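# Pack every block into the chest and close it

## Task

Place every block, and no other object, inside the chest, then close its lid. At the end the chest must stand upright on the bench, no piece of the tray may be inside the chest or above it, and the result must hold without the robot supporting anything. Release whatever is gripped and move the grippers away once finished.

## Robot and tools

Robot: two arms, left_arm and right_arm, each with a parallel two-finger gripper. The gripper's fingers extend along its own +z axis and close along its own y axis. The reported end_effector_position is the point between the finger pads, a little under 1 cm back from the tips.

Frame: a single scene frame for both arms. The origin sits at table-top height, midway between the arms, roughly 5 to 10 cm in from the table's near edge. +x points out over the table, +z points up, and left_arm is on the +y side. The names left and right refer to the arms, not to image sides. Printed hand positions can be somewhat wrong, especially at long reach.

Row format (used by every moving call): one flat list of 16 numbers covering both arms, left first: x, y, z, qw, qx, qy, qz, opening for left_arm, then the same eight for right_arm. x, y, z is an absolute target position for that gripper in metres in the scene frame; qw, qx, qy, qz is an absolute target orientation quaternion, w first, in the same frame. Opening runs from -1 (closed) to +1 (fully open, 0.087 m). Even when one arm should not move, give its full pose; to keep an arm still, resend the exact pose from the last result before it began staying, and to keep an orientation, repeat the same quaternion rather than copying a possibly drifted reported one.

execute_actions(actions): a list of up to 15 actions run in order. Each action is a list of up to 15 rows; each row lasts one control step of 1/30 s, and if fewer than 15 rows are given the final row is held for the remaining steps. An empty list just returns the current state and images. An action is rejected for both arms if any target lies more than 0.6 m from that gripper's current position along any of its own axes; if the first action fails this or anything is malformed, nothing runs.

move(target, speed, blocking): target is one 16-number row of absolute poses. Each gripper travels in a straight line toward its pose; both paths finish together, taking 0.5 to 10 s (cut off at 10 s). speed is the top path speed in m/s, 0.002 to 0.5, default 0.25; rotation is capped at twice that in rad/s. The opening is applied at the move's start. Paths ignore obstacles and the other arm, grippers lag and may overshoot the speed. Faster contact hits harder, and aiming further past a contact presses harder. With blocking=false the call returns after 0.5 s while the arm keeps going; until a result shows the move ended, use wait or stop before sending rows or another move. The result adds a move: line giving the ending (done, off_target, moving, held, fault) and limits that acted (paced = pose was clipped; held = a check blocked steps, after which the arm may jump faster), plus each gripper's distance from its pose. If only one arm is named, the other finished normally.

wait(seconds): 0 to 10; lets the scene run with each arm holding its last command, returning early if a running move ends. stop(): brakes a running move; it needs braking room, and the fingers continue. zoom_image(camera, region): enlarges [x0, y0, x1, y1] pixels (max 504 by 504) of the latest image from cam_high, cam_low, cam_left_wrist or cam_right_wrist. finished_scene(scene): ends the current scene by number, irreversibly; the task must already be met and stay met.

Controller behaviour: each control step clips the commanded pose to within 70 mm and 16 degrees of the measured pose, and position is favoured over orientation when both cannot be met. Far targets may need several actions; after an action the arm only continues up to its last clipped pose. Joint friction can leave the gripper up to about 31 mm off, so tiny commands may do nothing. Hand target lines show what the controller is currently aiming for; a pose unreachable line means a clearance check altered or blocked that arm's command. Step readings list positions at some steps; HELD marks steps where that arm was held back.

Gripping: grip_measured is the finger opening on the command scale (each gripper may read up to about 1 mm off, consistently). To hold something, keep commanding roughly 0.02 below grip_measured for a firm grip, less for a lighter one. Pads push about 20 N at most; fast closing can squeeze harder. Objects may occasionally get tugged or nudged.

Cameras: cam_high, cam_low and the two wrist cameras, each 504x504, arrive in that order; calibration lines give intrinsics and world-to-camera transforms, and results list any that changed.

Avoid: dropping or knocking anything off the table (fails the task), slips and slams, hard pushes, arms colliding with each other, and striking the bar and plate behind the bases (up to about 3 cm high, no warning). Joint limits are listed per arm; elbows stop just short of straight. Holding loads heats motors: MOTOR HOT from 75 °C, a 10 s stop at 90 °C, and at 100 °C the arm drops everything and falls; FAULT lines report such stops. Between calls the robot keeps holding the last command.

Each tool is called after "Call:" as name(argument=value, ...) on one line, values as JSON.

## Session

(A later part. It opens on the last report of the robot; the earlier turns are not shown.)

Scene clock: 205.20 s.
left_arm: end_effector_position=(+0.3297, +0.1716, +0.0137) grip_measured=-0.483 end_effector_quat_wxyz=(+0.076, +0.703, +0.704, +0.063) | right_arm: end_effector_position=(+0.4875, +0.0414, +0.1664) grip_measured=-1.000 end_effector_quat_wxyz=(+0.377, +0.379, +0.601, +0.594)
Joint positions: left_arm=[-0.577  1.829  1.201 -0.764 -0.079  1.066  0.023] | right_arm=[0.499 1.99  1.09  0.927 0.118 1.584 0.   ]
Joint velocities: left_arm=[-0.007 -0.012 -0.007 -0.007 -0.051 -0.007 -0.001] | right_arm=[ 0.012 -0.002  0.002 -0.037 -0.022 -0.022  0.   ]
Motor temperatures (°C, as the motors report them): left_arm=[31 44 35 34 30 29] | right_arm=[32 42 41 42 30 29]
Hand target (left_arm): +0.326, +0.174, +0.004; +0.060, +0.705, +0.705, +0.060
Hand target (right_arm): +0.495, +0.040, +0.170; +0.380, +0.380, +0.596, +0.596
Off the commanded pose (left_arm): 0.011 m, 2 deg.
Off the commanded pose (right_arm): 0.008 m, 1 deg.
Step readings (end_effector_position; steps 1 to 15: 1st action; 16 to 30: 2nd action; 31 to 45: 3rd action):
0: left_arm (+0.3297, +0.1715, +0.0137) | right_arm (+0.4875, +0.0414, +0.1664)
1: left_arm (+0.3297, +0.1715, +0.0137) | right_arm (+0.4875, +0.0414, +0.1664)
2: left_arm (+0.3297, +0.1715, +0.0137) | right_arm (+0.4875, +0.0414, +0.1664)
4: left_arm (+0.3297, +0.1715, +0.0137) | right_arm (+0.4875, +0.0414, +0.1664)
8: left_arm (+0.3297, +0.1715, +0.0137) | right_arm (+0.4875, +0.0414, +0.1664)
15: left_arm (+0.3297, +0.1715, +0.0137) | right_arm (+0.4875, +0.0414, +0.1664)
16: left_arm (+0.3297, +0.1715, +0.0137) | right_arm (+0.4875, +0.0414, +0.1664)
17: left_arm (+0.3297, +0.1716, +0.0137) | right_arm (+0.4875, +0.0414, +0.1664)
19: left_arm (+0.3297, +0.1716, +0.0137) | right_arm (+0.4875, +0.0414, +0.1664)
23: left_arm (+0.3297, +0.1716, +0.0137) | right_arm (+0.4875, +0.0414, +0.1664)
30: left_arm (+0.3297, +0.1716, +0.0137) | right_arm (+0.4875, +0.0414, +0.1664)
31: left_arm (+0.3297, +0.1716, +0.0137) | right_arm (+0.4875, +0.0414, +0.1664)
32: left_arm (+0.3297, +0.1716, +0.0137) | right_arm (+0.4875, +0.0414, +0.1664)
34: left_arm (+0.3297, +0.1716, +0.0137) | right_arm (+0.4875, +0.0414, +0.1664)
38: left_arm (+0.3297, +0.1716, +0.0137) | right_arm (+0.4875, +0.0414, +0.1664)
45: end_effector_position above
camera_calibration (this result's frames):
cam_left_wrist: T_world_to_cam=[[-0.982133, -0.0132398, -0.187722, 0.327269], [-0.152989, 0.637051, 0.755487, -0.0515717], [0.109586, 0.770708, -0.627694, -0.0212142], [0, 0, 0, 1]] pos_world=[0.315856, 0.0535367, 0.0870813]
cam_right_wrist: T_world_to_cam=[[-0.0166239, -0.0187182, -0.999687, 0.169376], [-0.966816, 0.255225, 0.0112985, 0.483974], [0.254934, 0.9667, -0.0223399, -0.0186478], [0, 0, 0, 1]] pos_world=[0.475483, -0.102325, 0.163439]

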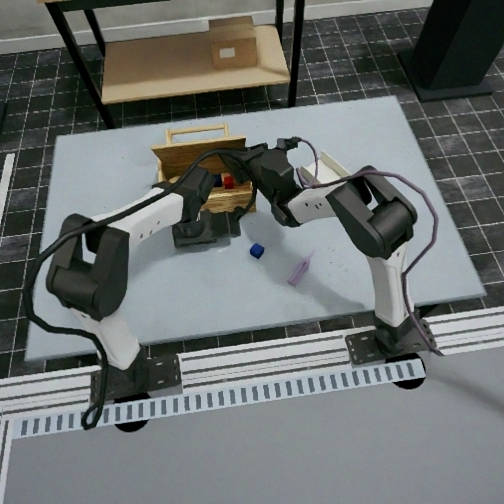

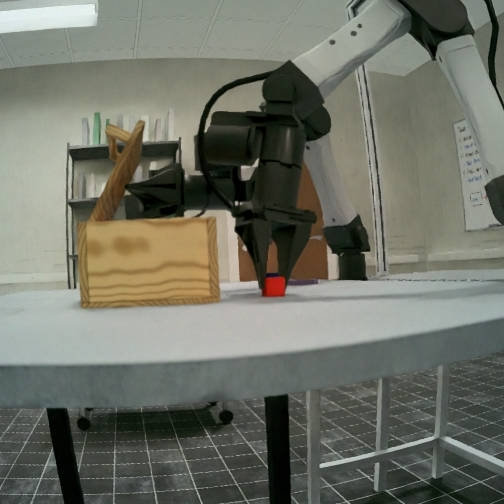

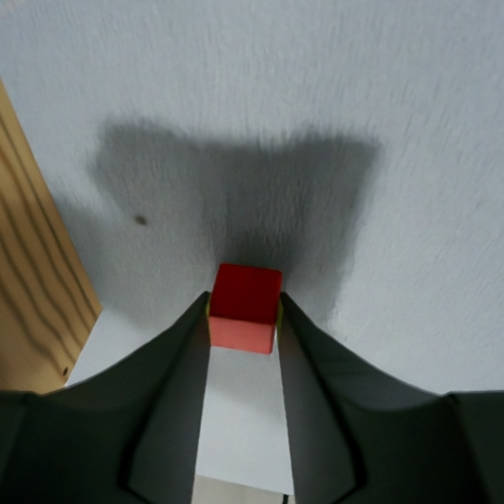

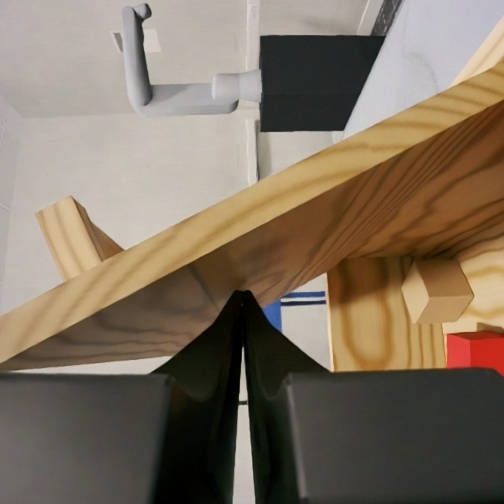

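Call:
move(target=[0.32,0.19,0.15,0.06,0.86,0.5,0.06,-0.52,0.50,0.04,0.175,0.38,0.38,0.596,0.596,-1], speed=0.12)

Call:
move(target=[0.425,0.19,0.14,0.06,0.86,0.5,0.1,-0.52,0.50,0.04,0.175,0.38,0.38,0.596,0.596,-1], speed=0.08)

Call:
zoom_image(camera="cam_high", region=[130,100,330,260])

Scene clock: 221.37 s.
left_arm: end_effector_position=(+0.3203, +0.1877, +0.1434) grip_measured=-0.482 end_effector_quat_wxyz=(+0.053, +0.862, +0.501, +0.059) | right_arm: end_effector_position=(+0.4907, +0.0430, +0.1663) grip_measured=-1.000 end_effector_quat_wxyz=(+0.372, +0.380, +0.608, +0.589)
Joint positions: left_arm=[-0.545  1.648  1.507 -1.278 -0.042  1.614  0.023] | right_arm=[0.495 1.99  1.113 0.886 0.106 1.584 0.   ]
Joint velocities: left_arm=[-0.017 -0.027 -0.002 -0.022 -0.066  0.022 -0.   ] | right_arm=[-0.002 -0.017 -0.007  0.037  0.037  0.007  0.   ]
Motor temperatures (°C, as the motors report them): left_arm=[31 42 36 34 30 29] | right_arm=[32 44 42 43 30 29]
Hand target (left_arm): +0.321, +0.189, +0.150; +0.061, +0.861, +0.501, +0.060
Hand target (right_arm): +0.499, +0.039, +0.175; +0.380, +0.380, +0.596, +0.596
Off the commanded pose (left_arm): 0.007 m, 1 deg.
Off the commanded pose (right_arm): 0.013 m, 2 deg.
move: off_target (right_arm)
camera_calibration (this result's frames):
cam_left_wrist: T_world_to_cam=[[-0.862648, 0.484524, -0.145175, 0.204792], [0.183703, 0.56754, 0.80259, -0.262758], [0.471267, 0.665684, -0.578596, -0.0544385], [0, 0, 0, 1]] pos_world=[0.250588, 0.086138, 0.20912]
cam_right_wrist: T_world_to_cam=[[-0.0321214, -0.0285695, -0.999076, 0.177295], [-0.968388, 0.248287, 0.0240348, 0.485541], [0.247371, 0.968265, -0.0356417, -0.0150978], [0, 0, 0, 1]] pos_world=[0.479622, -0.10087, 0.164923]

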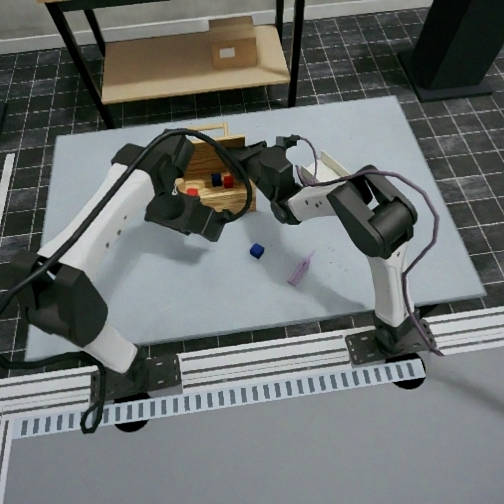

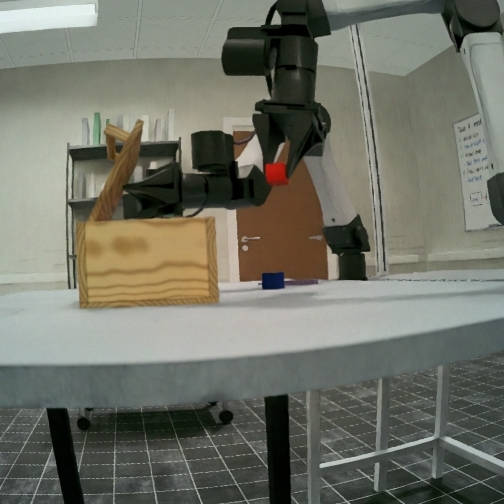

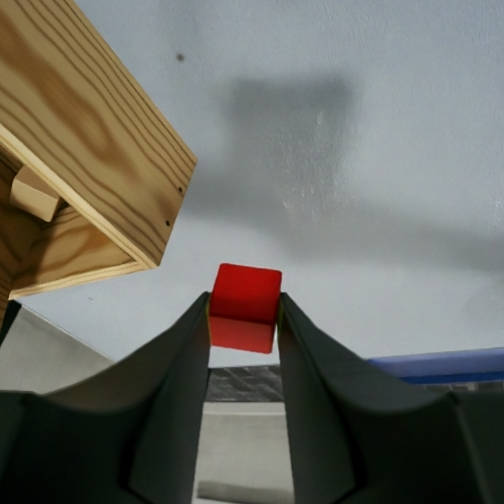

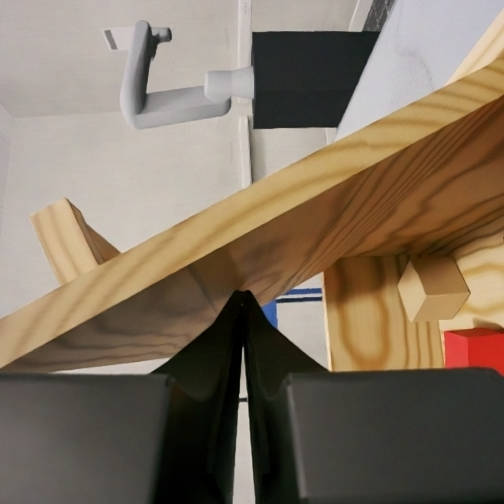

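Scene clock: 223.03 s.
left_arm: end_effector_position=(+0.4198, +0.1894, +0.1414) grip_measured=-0.482 end_effector_quat_wxyz=(+0.064, +0.859, +0.499, +0.098) | right_arm: end_effector_position=(+0.4906, +0.0430, +0.1660) grip_measured=-1.000 end_effector_quat_wxyz=(+0.372, +0.380, +0.609, +0.589)
Joint positions: left_arm=[-0.445  1.943  1.838 -1.246 -0.075  1.718  0.023] | right_arm=[0.495 1.99  1.113 0.884 0.105 1.584 0.   ]
Joint velocities: left_arm=[-0.022  0.002  0.007 -0.081 -0.051  0.007 -0.001] | right_arm=[0.002 0.022 0.012 0.007 0.007 0.051 0.   ]
Motor temperatures (°C, as the motors report them): left_arm=[31 42 36 34 30 29] | right_arm=[32 44 42 43 30 29]
Hand target (left_arm): +0.425, +0.192, +0.138; +0.060, +0.859, +0.499, +0.099
Hand target (right_arm): +0.499, +0.040, +0.175; +0.380, +0.380, +0.596, +0.596
Off the commanded pose (left_arm): 0.005 m, 1 deg.
Off the commanded pose (right_arm): 0.013 m, 2 deg.
move: off_target (right_arm)
camera_calibration (this result's frames):
cam_left_wrist: T_world_to_cam=[[-0.850686, 0.485112, -0.202483, 0.292489], [0.117911, 0.551463, 0.825824, -0.253044], [0.512279, 0.678642, -0.526323, -0.130604], [0, 0, 0, 1]] pos_world=[0.345559, 0.0862881, 0.199454]
cam_right_wrist: T_world_to_cam=[[-0.0330934, -0.0291775, -0.999026, 0.177499], [-0.968454, 0.24795, 0.0248391, 0.485403], [0.246984, 0.968333, -0.0364626, -0.0148166], [0, 0, 0, 1]] pos_world=[0.479625, -0.100829, 0.164729]

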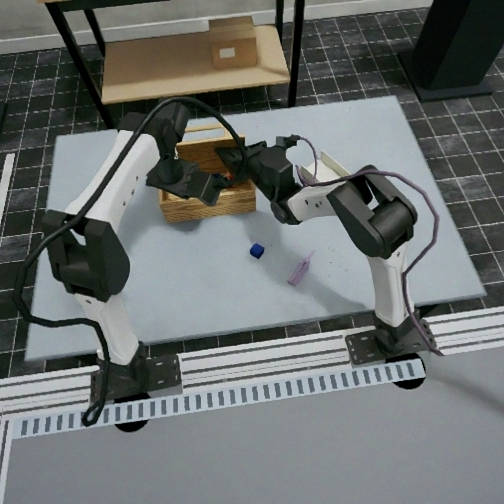

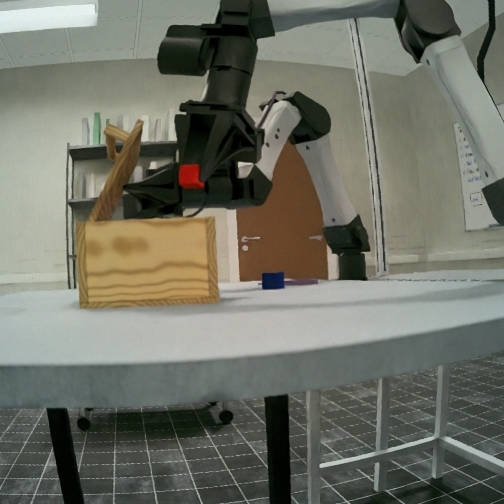

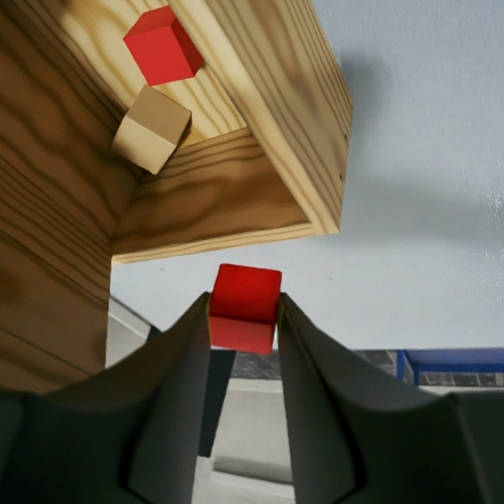

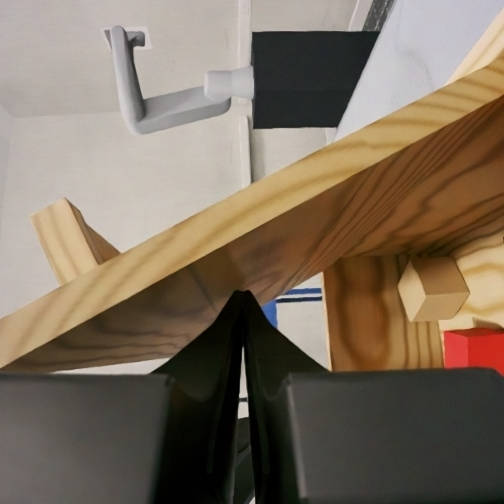

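Region (130, 100, 330, 260) of cam_high's 504x504 image, scaled by 2.520, with more detail than that image has; it fills the top 403 rows of this view, and the rest is white.

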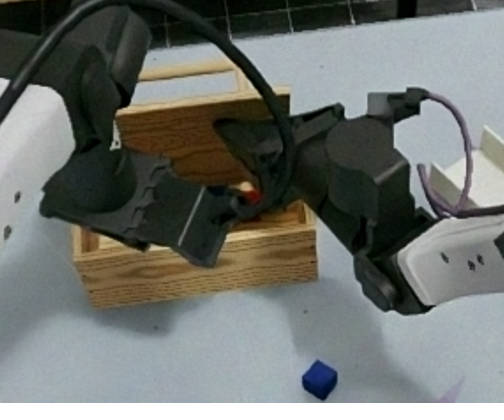

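Call:
move(target=[0.445,0.185,0.045,0.06,0.86,0.5,0.1,-0.52,0.50,0.04,0.175,0.38,0.38,0.596,0.596,-1], speed=0.06)

Scene clock: 237.03 s.
left_arm: end_effector_position=(+0.4558, +0.1796, +0.0729) grip_measured=-0.482 end_effector_quat_wxyz=(+0.090, +0.853, +0.497, +0.127) | right_arm: end_effector_position=(+0.4906, +0.0430, +0.1660) grip_measured=-1.000 end_effector_quat_wxyz=(+0.372, +0.380, +0.609, +0.589)
Joint positions: left_arm=[-0.44   2.018  1.649 -0.902 -0.087  1.726  0.023] | right_arm=[0.495 1.99  1.113 0.884 0.105 1.584 0.   ]
Joint velocities: left_arm=[ 0.002 -0.022 -0.012 -0.051  0.007  0.037  0.001] | right_arm=[-0.002 -0.027 -0.012 -0.007 -0.022  0.007  0.   ]
Motor temperatures (°C, as the motors report them): left_arm=[31 42 37 34 30 29] | right_arm=[32 45 43 44 30 29]
Hand target (left_arm): +0.444, +0.186, +0.046; +0.060, +0.858, +0.500, +0.100
Hand target (right_arm): +0.499, +0.040, +0.175; +0.380, +0.380, +0.596, +0.596
Off the commanded pose (left_arm): 0.030 m, 5 deg.
Off the commanded pose (right_arm): 0.013 m, 2 deg.
move: off_target (left_arm, right_arm)
camera_calibration (this result's frames):
cam_left_wrist: T_world_to_cam=[[-0.832504, 0.480661, -0.275503, 0.311862], [0.0536354, 0.56487, 0.823435, -0.168263], [0.551416, 0.670737, -0.496037, -0.197159], [0, 0, 0, 1]] pos_world=[0.377368, 0.0773884, 0.126674]
cam_right_wrist: T_world_to_cam=[[-0.0330934, -0.0291775, -0.999026, 0.177499], [-0.968454, 0.24795, 0.0248391, 0.485403], [0.246984, 0.968333, -0.0364626, -0.0148166], [0, 0, 0, 1]] pos_world=[0.479625, -0.100829, 0.164729]

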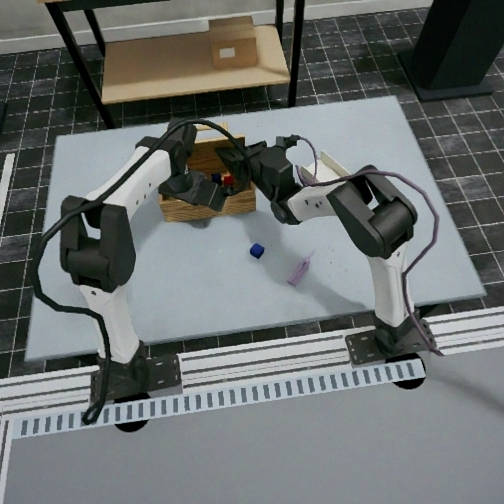

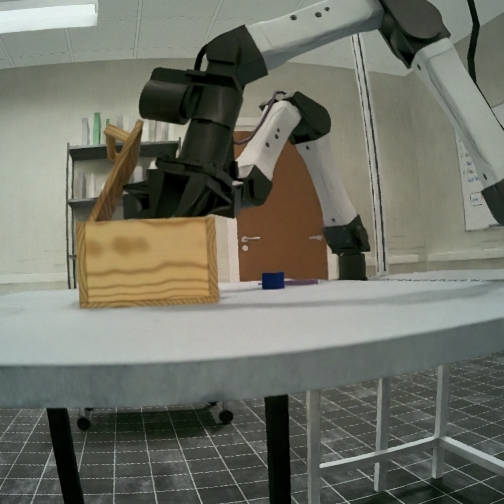

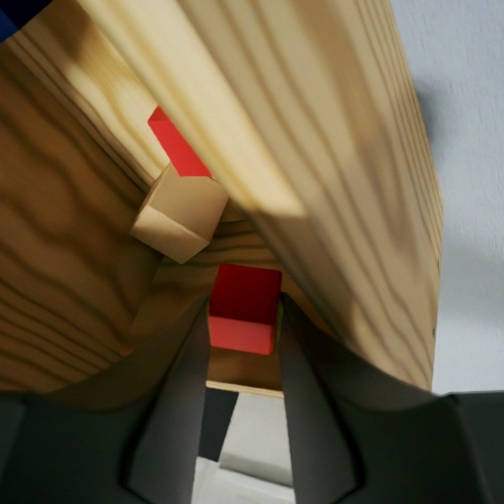

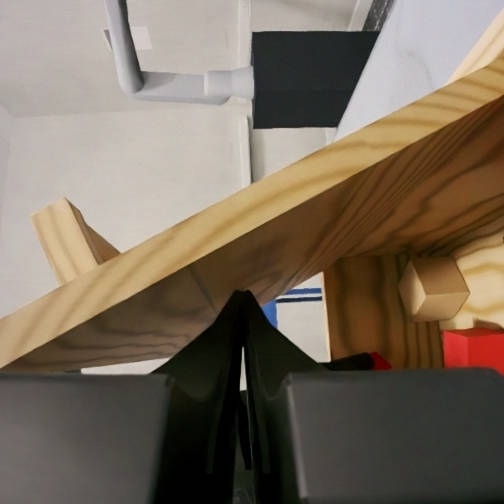

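Call:
move(target=[0.44,0.19,0.025,0.06,0.86,0.5,0.1,-0.52,0.50,0.04,0.175,0.38,0.38,0.596,0.596,-1], speed=0.03)

Scene clock: 243.83 s.
left_arm: end_effector_position=(+0.4707, +0.1778, +0.0667) grip_measured=-0.482 end_effector_quat_wxyz=(+0.116, +0.847, +0.496, +0.153) | right_arm: end_effector_position=(+0.4906, +0.0430, +0.1660) grip_measured=-1.000 end_effector_quat_wxyz=(+0.372, +0.380, +0.609, +0.589)
Joint positions: left_arm=[-0.435  2.018  1.597 -0.776 -0.093  1.731  0.023] | right_arm=[0.495 1.99  1.113 0.884 0.105 1.584 0.   ]
Joint velocities: left_arm=[ 0.002 -0.022 -0.002 -0.007 -0.022  0.051 -0.001] | right_arm=[-0.007 -0.002  0.002 -0.037 -0.007 -0.037  0.   ]
Motor temperatures (°C, as the motors report them): left_arm=[31 43 37 34 30 29] | right_arm=[32 46 44 45 30 29]
Hand target (left_arm): +0.440, +0.190, +0.029; +0.061, +0.858, +0.499, +0.099
Hand target (right_arm): +0.499, +0.040, +0.175; +0.380, +0.380, +0.596, +0.596
Off the commanded pose (left_arm): 0.053 m, 9 deg.
Off the commanded pose (right_arm): 0.013 m, 2 deg.
move: off_target (left_arm, right_arm)
camera_calibration (this result's frames):
cam_left_wrist: T_world_to_cam=[[-0.811994, 0.472421, -0.34276, 0.319703], [-0.00571764, 0.580788, 0.814035, -0.137178], [0.583638, 0.662951, -0.468895, -0.222828], [0, 0, 0, 1]] pos_world=[0.388863, 0.0763609, 0.116767]
cam_right_wrist: T_world_to_cam=[[-0.0330934, -0.0291775, -0.999026, 0.177499], [-0.968454, 0.24795, 0.0248391, 0.485403], [0.246984, 0.968333, -0.0364626, -0.0148166], [0, 0, 0, 1]] pos_world=[0.479625, -0.100829, 0.164729]

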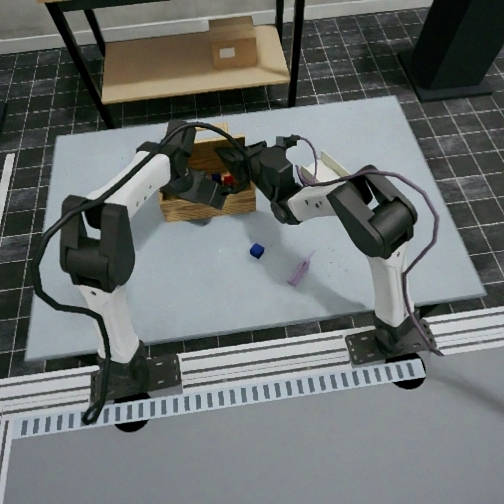

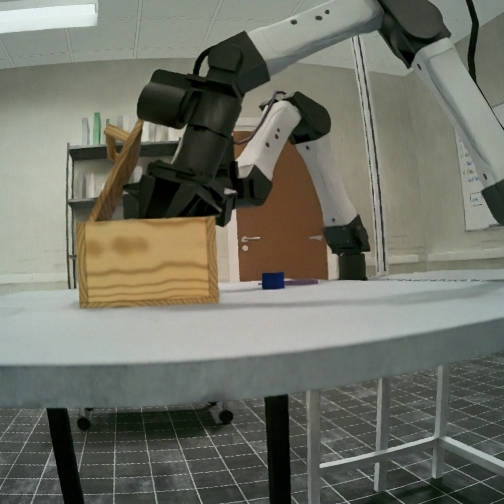

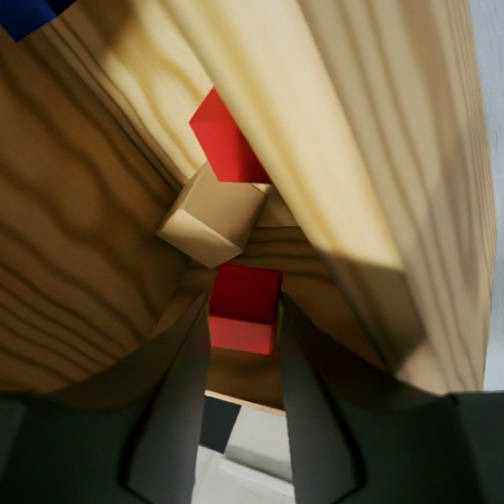

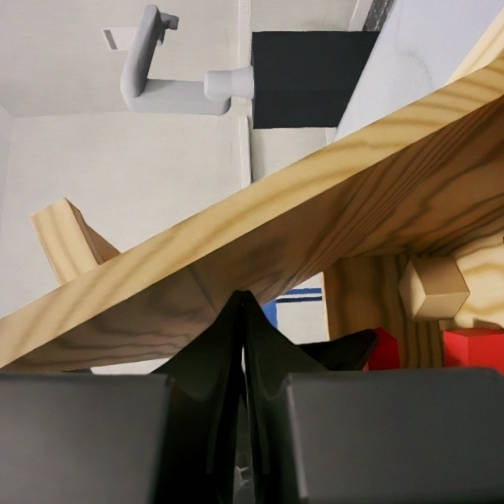

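Call:
execute_actions(actions=[[[0.465,0.18,0.066,0.11,0.848,0.496,0.15,-0.3,0.50,0.04,0.175,0.38,0.38,0.596,0.596,-1]]])

Call:
move(target=[0.42,0.19,0.15,0.06,0.86,0.5,0.1,-0.3,0.50,0.04,0.175,0.38,0.38,0.596,0.596,-1], speed=0.12)

Call:
move(target=[0.26,0.02,0.10,0,0.321,0.947,0,0.1,0.50,0.04,0.175,0.38,0.38,0.596,0.596,-1], speed=0.15)

Scene clock: 250.57 s.
left_arm: end_effector_position=(+0.4729, +0.1771, +0.0717) grip_measured=-0.300 end_effector_quat_wxyz=(+0.123, +0.845, +0.496, +0.158) | right_arm: end_effector_position=(+0.4905, +0.0432, +0.1660) grip_measured=-1.000 end_effector_quat_wxyz=(+0.372, +0.380, +0.609, +0.589)
Joint positions: left_arm=[-0.435  2.009  1.596 -0.767 -0.094  1.732  0.031] | right_arm=[0.495 1.99  1.113 0.884 0.104 1.584 0.   ]
Joint velocities: left_arm=[ 0.007  0.017  0.007  0.007  0.022 -0.007  0.   ] | right_arm=[-0.012 -0.007 -0.007  0.022 -0.022  0.037  0.   ]
Motor temperatures (°C, as the motors report them): left_arm=[31 43 36 34 30 29] | right_arm=[32 46 44 45 30 29]
Hand target (left_arm): +0.465, +0.180, +0.066; +0.110, +0.848, +0.496, +0.150
Hand target (right_arm): +0.499, +0.040, +0.175; +0.380, +0.380, +0.596, +0.596
Off the commanded pose (left_arm): 0.010 m, 2 deg.
Off the commanded pose (right_arm): 0.013 m, 2 deg.
Step readings (end_effector_position):
0: left_arm (+0.4708, +0.1778, +0.0666) | right_arm (+0.4906, +0.0430, +0.1660)
1: left_arm (+0.4730, +0.1770, +0.0694) | right_arm (+0.4905, +0.0431, +0.1660)
2: left_arm (+0.4738, +0.1767, +0.0715) | right_arm (+0.4905, +0.0431, +0.1660)
4: left_arm (+0.4732, +0.1769, +0.0719) | right_arm (+0.4905, +0.0432, +0.1660)
8: left_arm (+0.4728, +0.1771, +0.0717) | right_arm (+0.4905, +0.0432, +0.1660)
15: end_effector_position above
camera_calibration (this result's frames):
cam_left_wrist: T_world_to_cam=[[-0.805996, 0.470492, -0.359175, 0.322148], [-0.0194923, 0.58537, 0.810532, -0.134899], [0.591599, 0.660287, -0.462635, -0.225007], [0, 0, 0, 1]] pos_world=[0.390135, 0.0759666, 0.120951]
cam_right_wrist: T_world_to_cam=[[-0.033094, -0.0291943, -0.999026, 0.177498], [-0.968736, 0.246842, 0.0248772, 0.485417], [0.245875, 0.968616, -0.0364506, -0.0144098], [0, 0, 0, 1]] pos_world=[0.479659, -0.100682, 0.164724]

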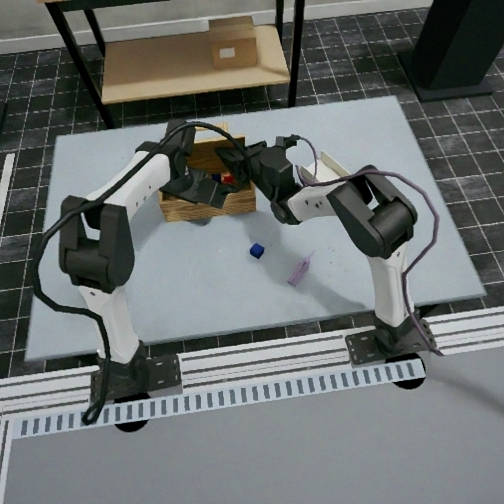

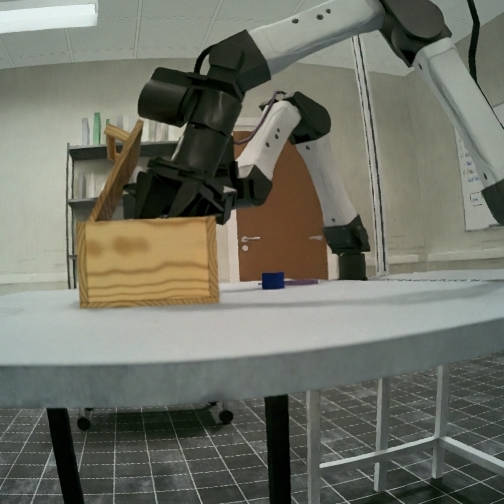

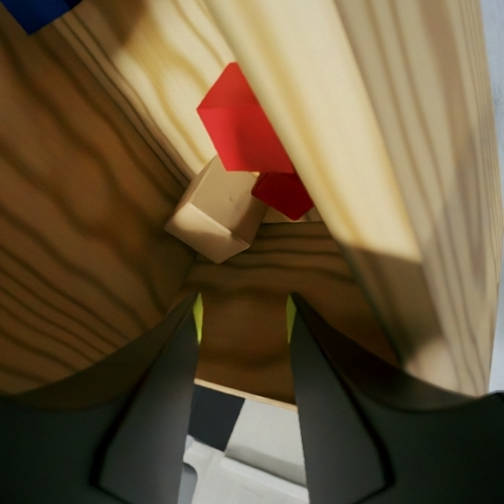

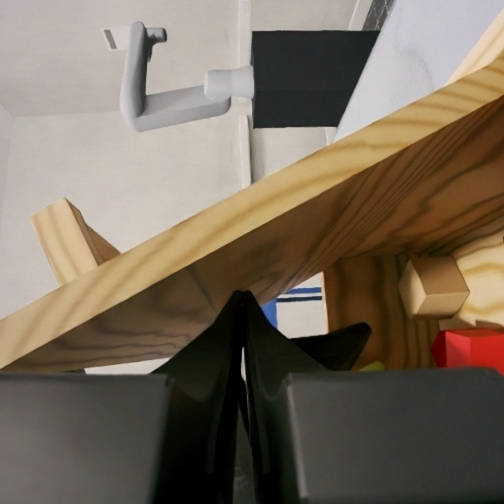

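Scene clock: 252.03 s.
left_arm: end_effector_position=(+0.4223, +0.1933, +0.1450) grip_measured=-0.300 end_effector_quat_wxyz=(+0.055, +0.859, +0.500, +0.100) | right_arm: end_effector_position=(+0.4904, +0.0432, +0.1660) grip_measured=-1.000 end_effector_quat_wxyz=(+0.371, +0.379, +0.609, +0.589)
Joint positions: left_arm=[-0.44   1.962  1.88  -1.279 -0.089  1.723  0.031] | right_arm=[0.495 1.99  1.113 0.884 0.104 1.584 0.   ]
Joint velocities: left_arm=[-0.012 -0.002 -0.002 -0.007 -0.051 -0.037 -0.001] | right_arm=[-0.007 -0.022 -0.002  0.007  0.037  0.022  0.   ]
Motor temperatures (°C, as the motors report them): left_arm=[31 43 36 34 30 29] | right_arm=[32 46 44 46 30 29]
Hand target (left_arm): +0.420, +0.189, +0.151; +0.061, +0.859, +0.499, +0.099
Hand target (right_arm): +0.499, +0.040, +0.175; +0.380, +0.380, +0.596, +0.596
Off the commanded pose (left_arm): 0.006 m, 1 deg.
Off the commanded pose (right_arm): 0.014 m, 2 deg.
move: off_target (right_arm)
camera_calibration (this result's frames):
cam_left_wrist: T_world_to_cam=[[-0.853566, 0.485652, -0.188593, 0.292545], [0.120908, 0.536769, 0.835021, -0.258223], [0.50676, 0.689944, -0.516887, -0.133811], [0, 0, 0, 1]] pos_world=[0.348738, 0.0888534, 0.201628]
cam_right_wrist: T_world_to_cam=[[-0.0330941, -0.0291999, -0.999026, 0.177498], [-0.96883, 0.246472, 0.0248899, 0.485422], [0.245505, 0.96871, -0.0364466, -0.0142742], [0, 0, 0, 1]] pos_world=[0.47967, -0.100633, 0.164723]

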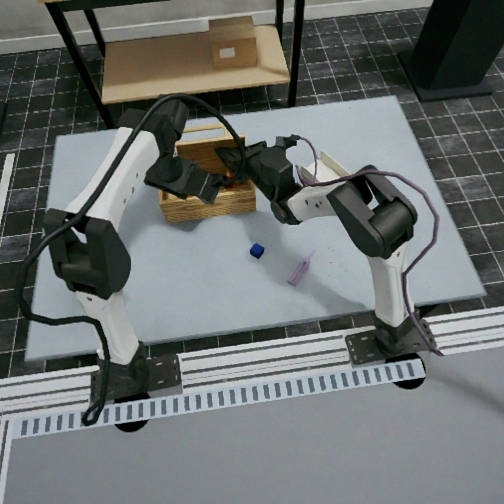

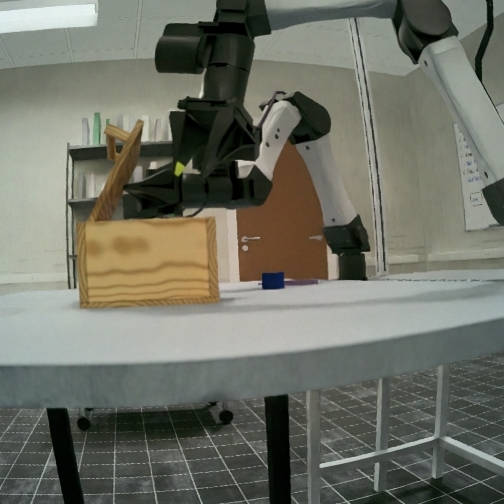

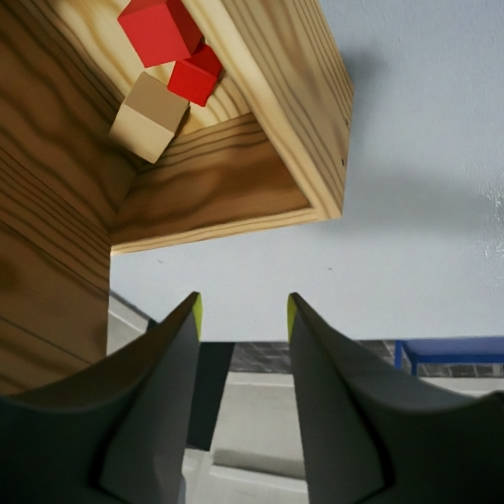

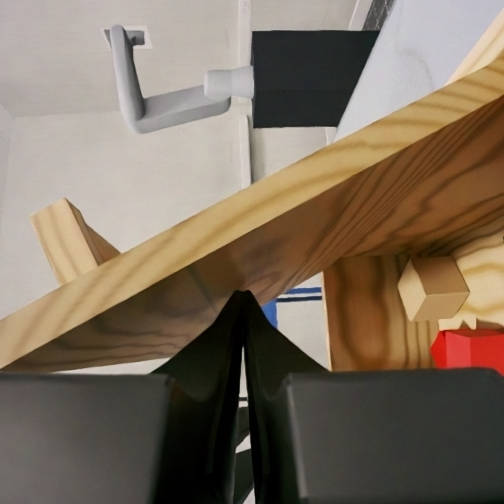

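Scene clock: 257.13 s.
left_arm: end_effector_position=(+0.3080, +0.1010, +0.1261) grip_measured=+0.100 end_effector_quat_wxyz=(-0.003, +0.529, +0.847, +0.061) | right_arm: end_effector_position=(+0.4929, +0.0390, +0.1660) grip_measured=-1.000 end_effector_quat_wxyz=(+0.370, +0.378, +0.610, +0.590)
Joint positions: left_arm=[-0.745  2.104  2.04  -1.53  -0.119  0.438  0.048] | right_arm=[0.481 1.99  1.113 0.884 0.085 1.584 0.   ]
Joint velocities: left_arm=[-0.012 -0.027 -0.017  0.007 -0.051  0.066  0.001] | right_arm=[ 0.002 -0.007 -0.002 -0.037 -0.095 -0.022  0.   ]
Motor temperatures (°C, as the motors report them): left_arm=[31 43 36 34 30 29] | right_arm=[32 47 44 46 30 29]
Hand target (left_arm): +0.309, +0.100, +0.126; -0.001, +0.530, +0.846, +0.060
Hand target (right_arm): +0.493, +0.039, +0.166; +0.371, +0.379, +0.609, +0.590
Off the commanded pose (left_arm): 0.098 m, 27 deg; position and orientation clipped at the last step of the last action.
Off the commanded pose (right_arm): 0.012 m, 2 deg.
move: held (left_arm, right_arm); limits=paced,held; held on 52 of 153 steps (right_arm, left_arm), including the last (right_arm, left_arm)
pose unreachable (left arm): on one or more control steps of this call, first in action 0 (counted from 0), this arm could not follow its commanded pose, so it was not sent that pose on those steps. On the call's last step it was still not sent that pose. It may still have moved: this result reports where it is.
cause: the commanded pose would bring a part of the arm too close to another arm (this arm's wrist (the part past joint 4) and the other arm's wrist (the part past joint 4)).
pose unreachable (right arm): on one or more control steps of this call, first in action 0 (counted from 0), this arm could not follow its commanded pose, so it was not sent that pose on those steps. On the call's last step it was still not sent that pose. It may still have moved: this result reports where it is.
cause: the commanded pose would bring a part of the arm too close to another arm (this arm's wrist (the part past joint 4) and the other arm's wrist (the part past joint 4)).
camera_calibration (this result's frames):
cam_left_wrist: T_world_to_cam=[[-0.891876, -0.442557, -0.0932759, 0.329811], [-0.320924, 0.473924, 0.820002, -0.0347188], [-0.318692, 0.761275, -0.564708, 0.230981], [0, 0, 0, 1]] pos_world=[0.356621, -0.013426, 0.18967]
cam_right_wrist: T_world_to_cam=[[-0.0333683, -0.0295529, -0.999006, 0.177583], [-0.969937, 0.242045, 0.0252371, 0.4895], [0.241058, 0.969815, -0.0367411, -0.00857739], [0, 0, 0, 1]] pos_world=[0.482778, -0.104914, 0.164738]

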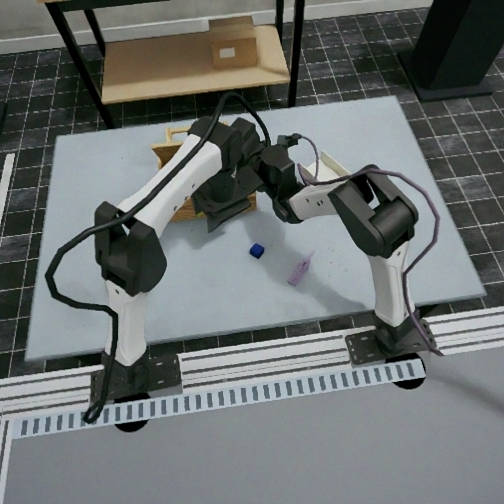

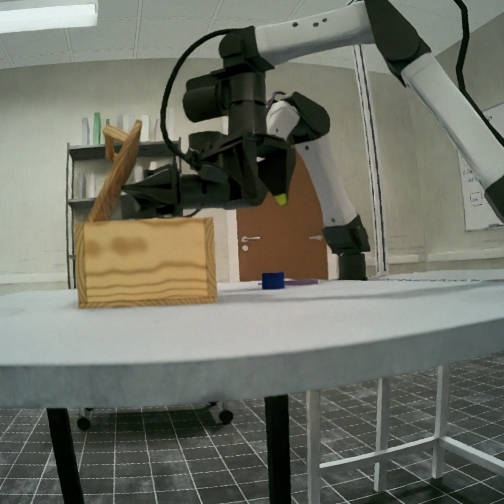

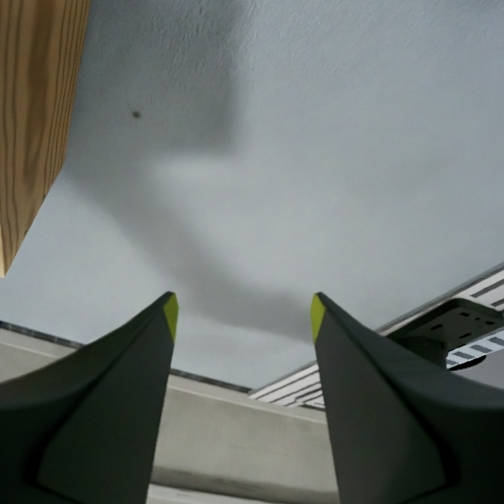

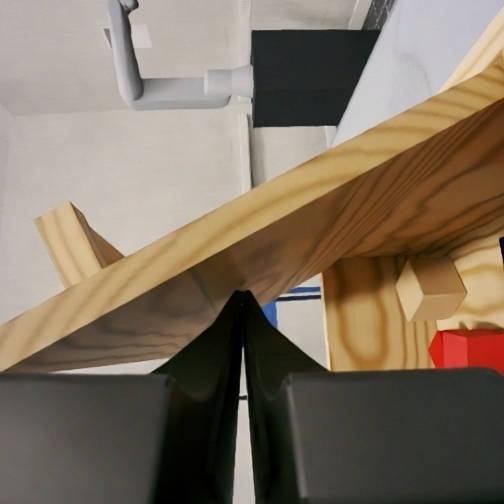

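Call:
move(target=[0.24,0.10,0.11,0,0.87,0.49,0.03,0.1,0.495,0.035,0.172,0.212,0.212,0.675,0.675,-1], speed=0.08)

Call:
move(target=[0.255,0.0,0.08,0,0.87,0.49,0.03,0.1,0.495,0.035,0.172,0.212,0.212,0.675,0.675,-1], speed=0.1)

Scene clock: 279.63 s.
left_arm: end_effector_position=(+0.2444, +0.0990, +0.1122) grip_measured=+0.100 end_effector_quat_wxyz=(-0.002, +0.867, +0.498, +0.036) | right_arm: end_effector_position=(+0.4884, +0.0396, +0.1682) grip_measured=-1.000 end_effector_quat_wxyz=(+0.208, +0.212, +0.677, +0.673)
Joint positions: left_arm=[-0.922  1.745  1.501 -1.32  -0.07   1.245  0.048] | right_arm=[ 0.297  2.126  1.307  0.86  -0.61   1.598  0.   ]
Joint velocities: left_arm=[-0.017 -0.002  0.007 -0.066 -0.022 -0.037  0.   ] | right_arm=[ 0.007 -0.012 -0.012 -0.007  0.051 -0.022  0.   ]
Motor temperatures (°C, as the motors report them): left_arm=[31 46 37 34 30 29] | right_arm=[32 49 44 46 30 29]
Hand target (left_arm): +0.240, +0.098, +0.111; -0.000, +0.871, +0.491, +0.032
Hand target (right_arm): +0.495, +0.036, +0.173; +0.213, +0.212, +0.674, +0.675
Off the commanded pose (left_arm): 0.005 m, 1 deg.
Off the commanded pose (right_arm): 0.009 m, 1 deg.
move: done
camera_calibration (this result's frames):
cam_left_wrist: T_world_to_cam=[[-0.867934, 0.496057, -0.02486, 0.164419], [0.265902, 0.506349, 0.820309, -0.18946], [0.419508, 0.705364, -0.57138, 0.0302635], [0, 0, 0, 1]] pos_world=[0.180387, -0.00697495, 0.176796]
cam_right_wrist: T_world_to_cam=[[-0.00995363, -0.0184168, -0.999781, 0.16787], [-0.964237, -0.264644, 0.0144747, 0.504073], [-0.264853, 0.96417, -0.015124, 0.235718], [0, 0, 0, 1]] pos_world=[0.550147, -0.0907805, 0.164102]

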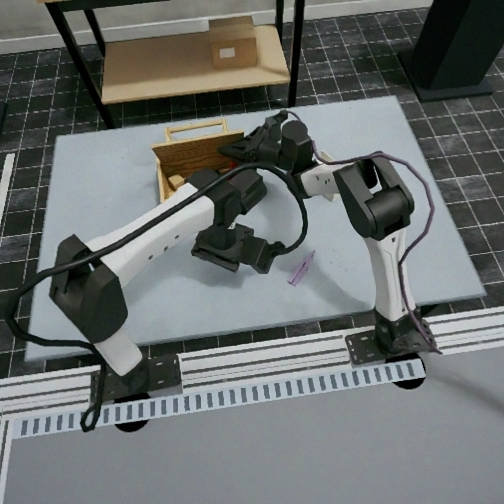

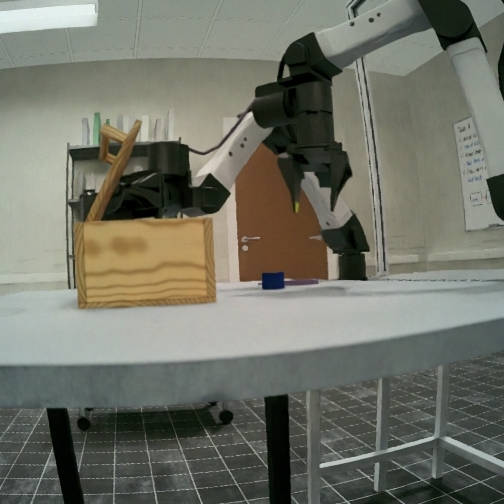

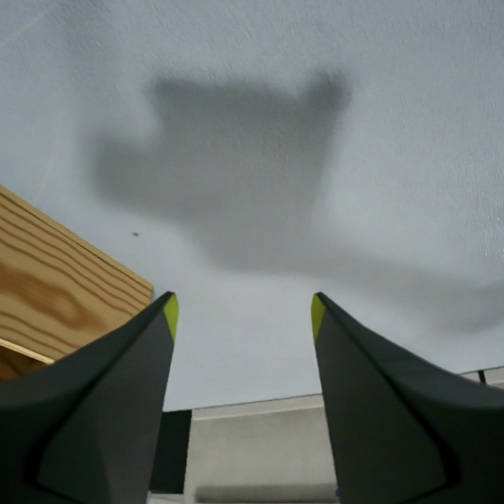

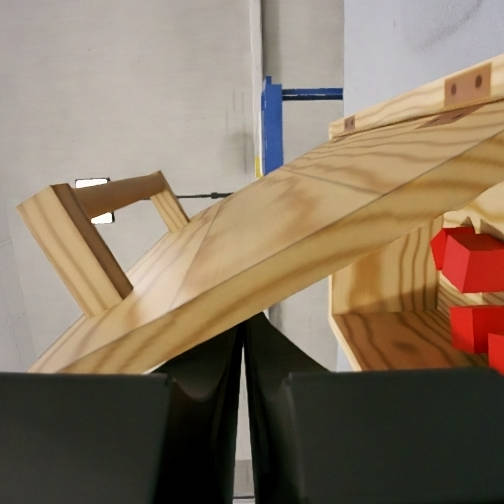

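Scene clock: 281.03 s.
left_arm: end_effector_position=(+0.2582, +0.0037, +0.0822) grip_measured=+0.100 end_effector_quat_wxyz=(+0.006, +0.871, +0.490, +0.035) | right_arm: end_effector_position=(+0.4882, +0.0396, +0.1681) grip_measured=-1.000 end_effector_quat_wxyz=(+0.207, +0.212, +0.678, +0.673)
Joint positions: left_arm=[-1.051  2.068  1.817 -1.305 -0.068  1.134  0.048] | right_arm=[ 0.297  2.126  1.307  0.86  -0.611  1.598  0.   ]
Joint velocities: left_arm=[-0.027  0.002  0.017 -0.007 -0.066 -0.007 -0.001] | right_arm=[ 0.017  0.007  0.002 -0.051 -0.007  0.051  0.   ]
Motor temperatures (°C, as the motors report them): left_arm=[31 45 37 34 30 29] | right_arm=[32 49 44 46 30 29]
Hand target (left_arm): +0.256, +0.001, +0.079; -0.000, +0.871, +0.490, +0.031
Hand target (right_arm): +0.495, +0.035, +0.172; +0.212, +0.212, +0.675, +0.675
Off the commanded pose (left_arm): 0.005 m, 1 deg.
Off the commanded pose (right_arm): 0.009 m, 1 deg.
move: done
camera_calibration (this result's frames):
cam_left_wrist: T_world_to_cam=[[-0.858338, 0.511691, -0.0378022, 0.221509], [0.269813, 0.512808, 0.815002, -0.120884], [0.436415, 0.689347, -0.578224, 0.0708112], [0, 0, 0, 1]] pos_world=[0.191843, -0.100167, 0.147839]
cam_right_wrist: T_world_to_cam=[[-0.0103117, -0.0185777, -0.999774, 0.167971], [-0.963931, -0.265737, 0.01488, 0.503734], [-0.265953, 0.963867, -0.0151675, 0.236152], [0, 0, 0, 1]] pos_world=[0.550103, -0.0906377, 0.16402]

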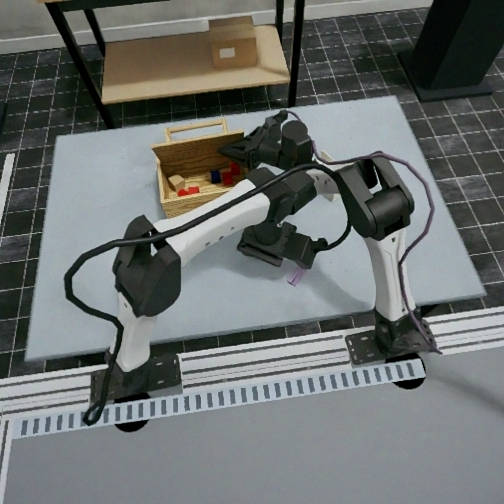

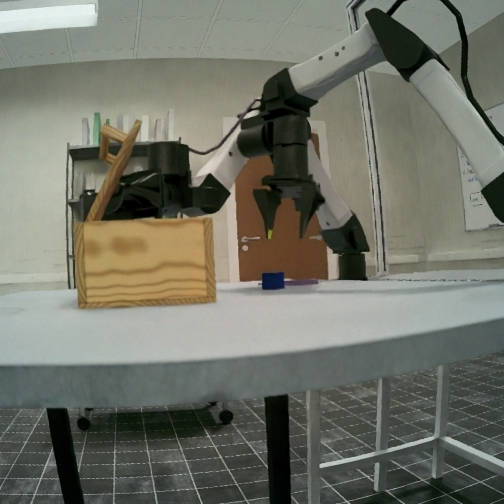

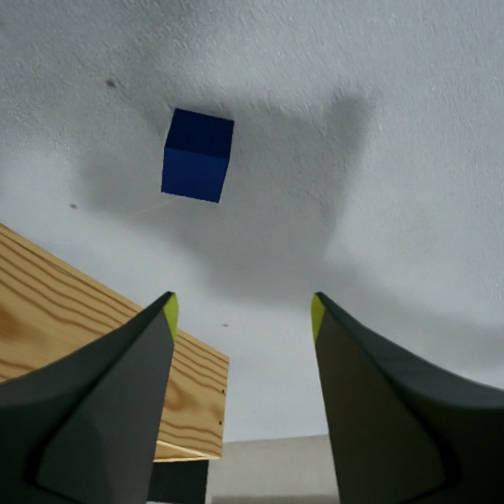

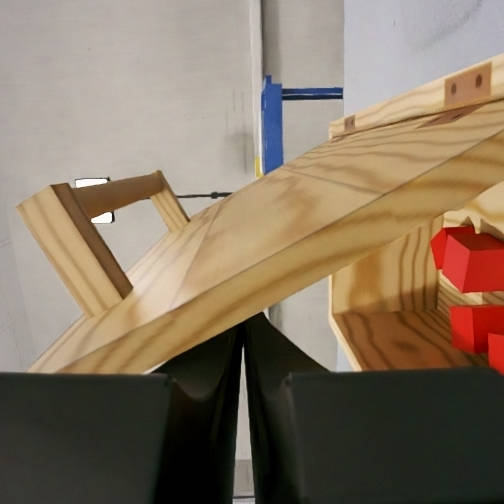

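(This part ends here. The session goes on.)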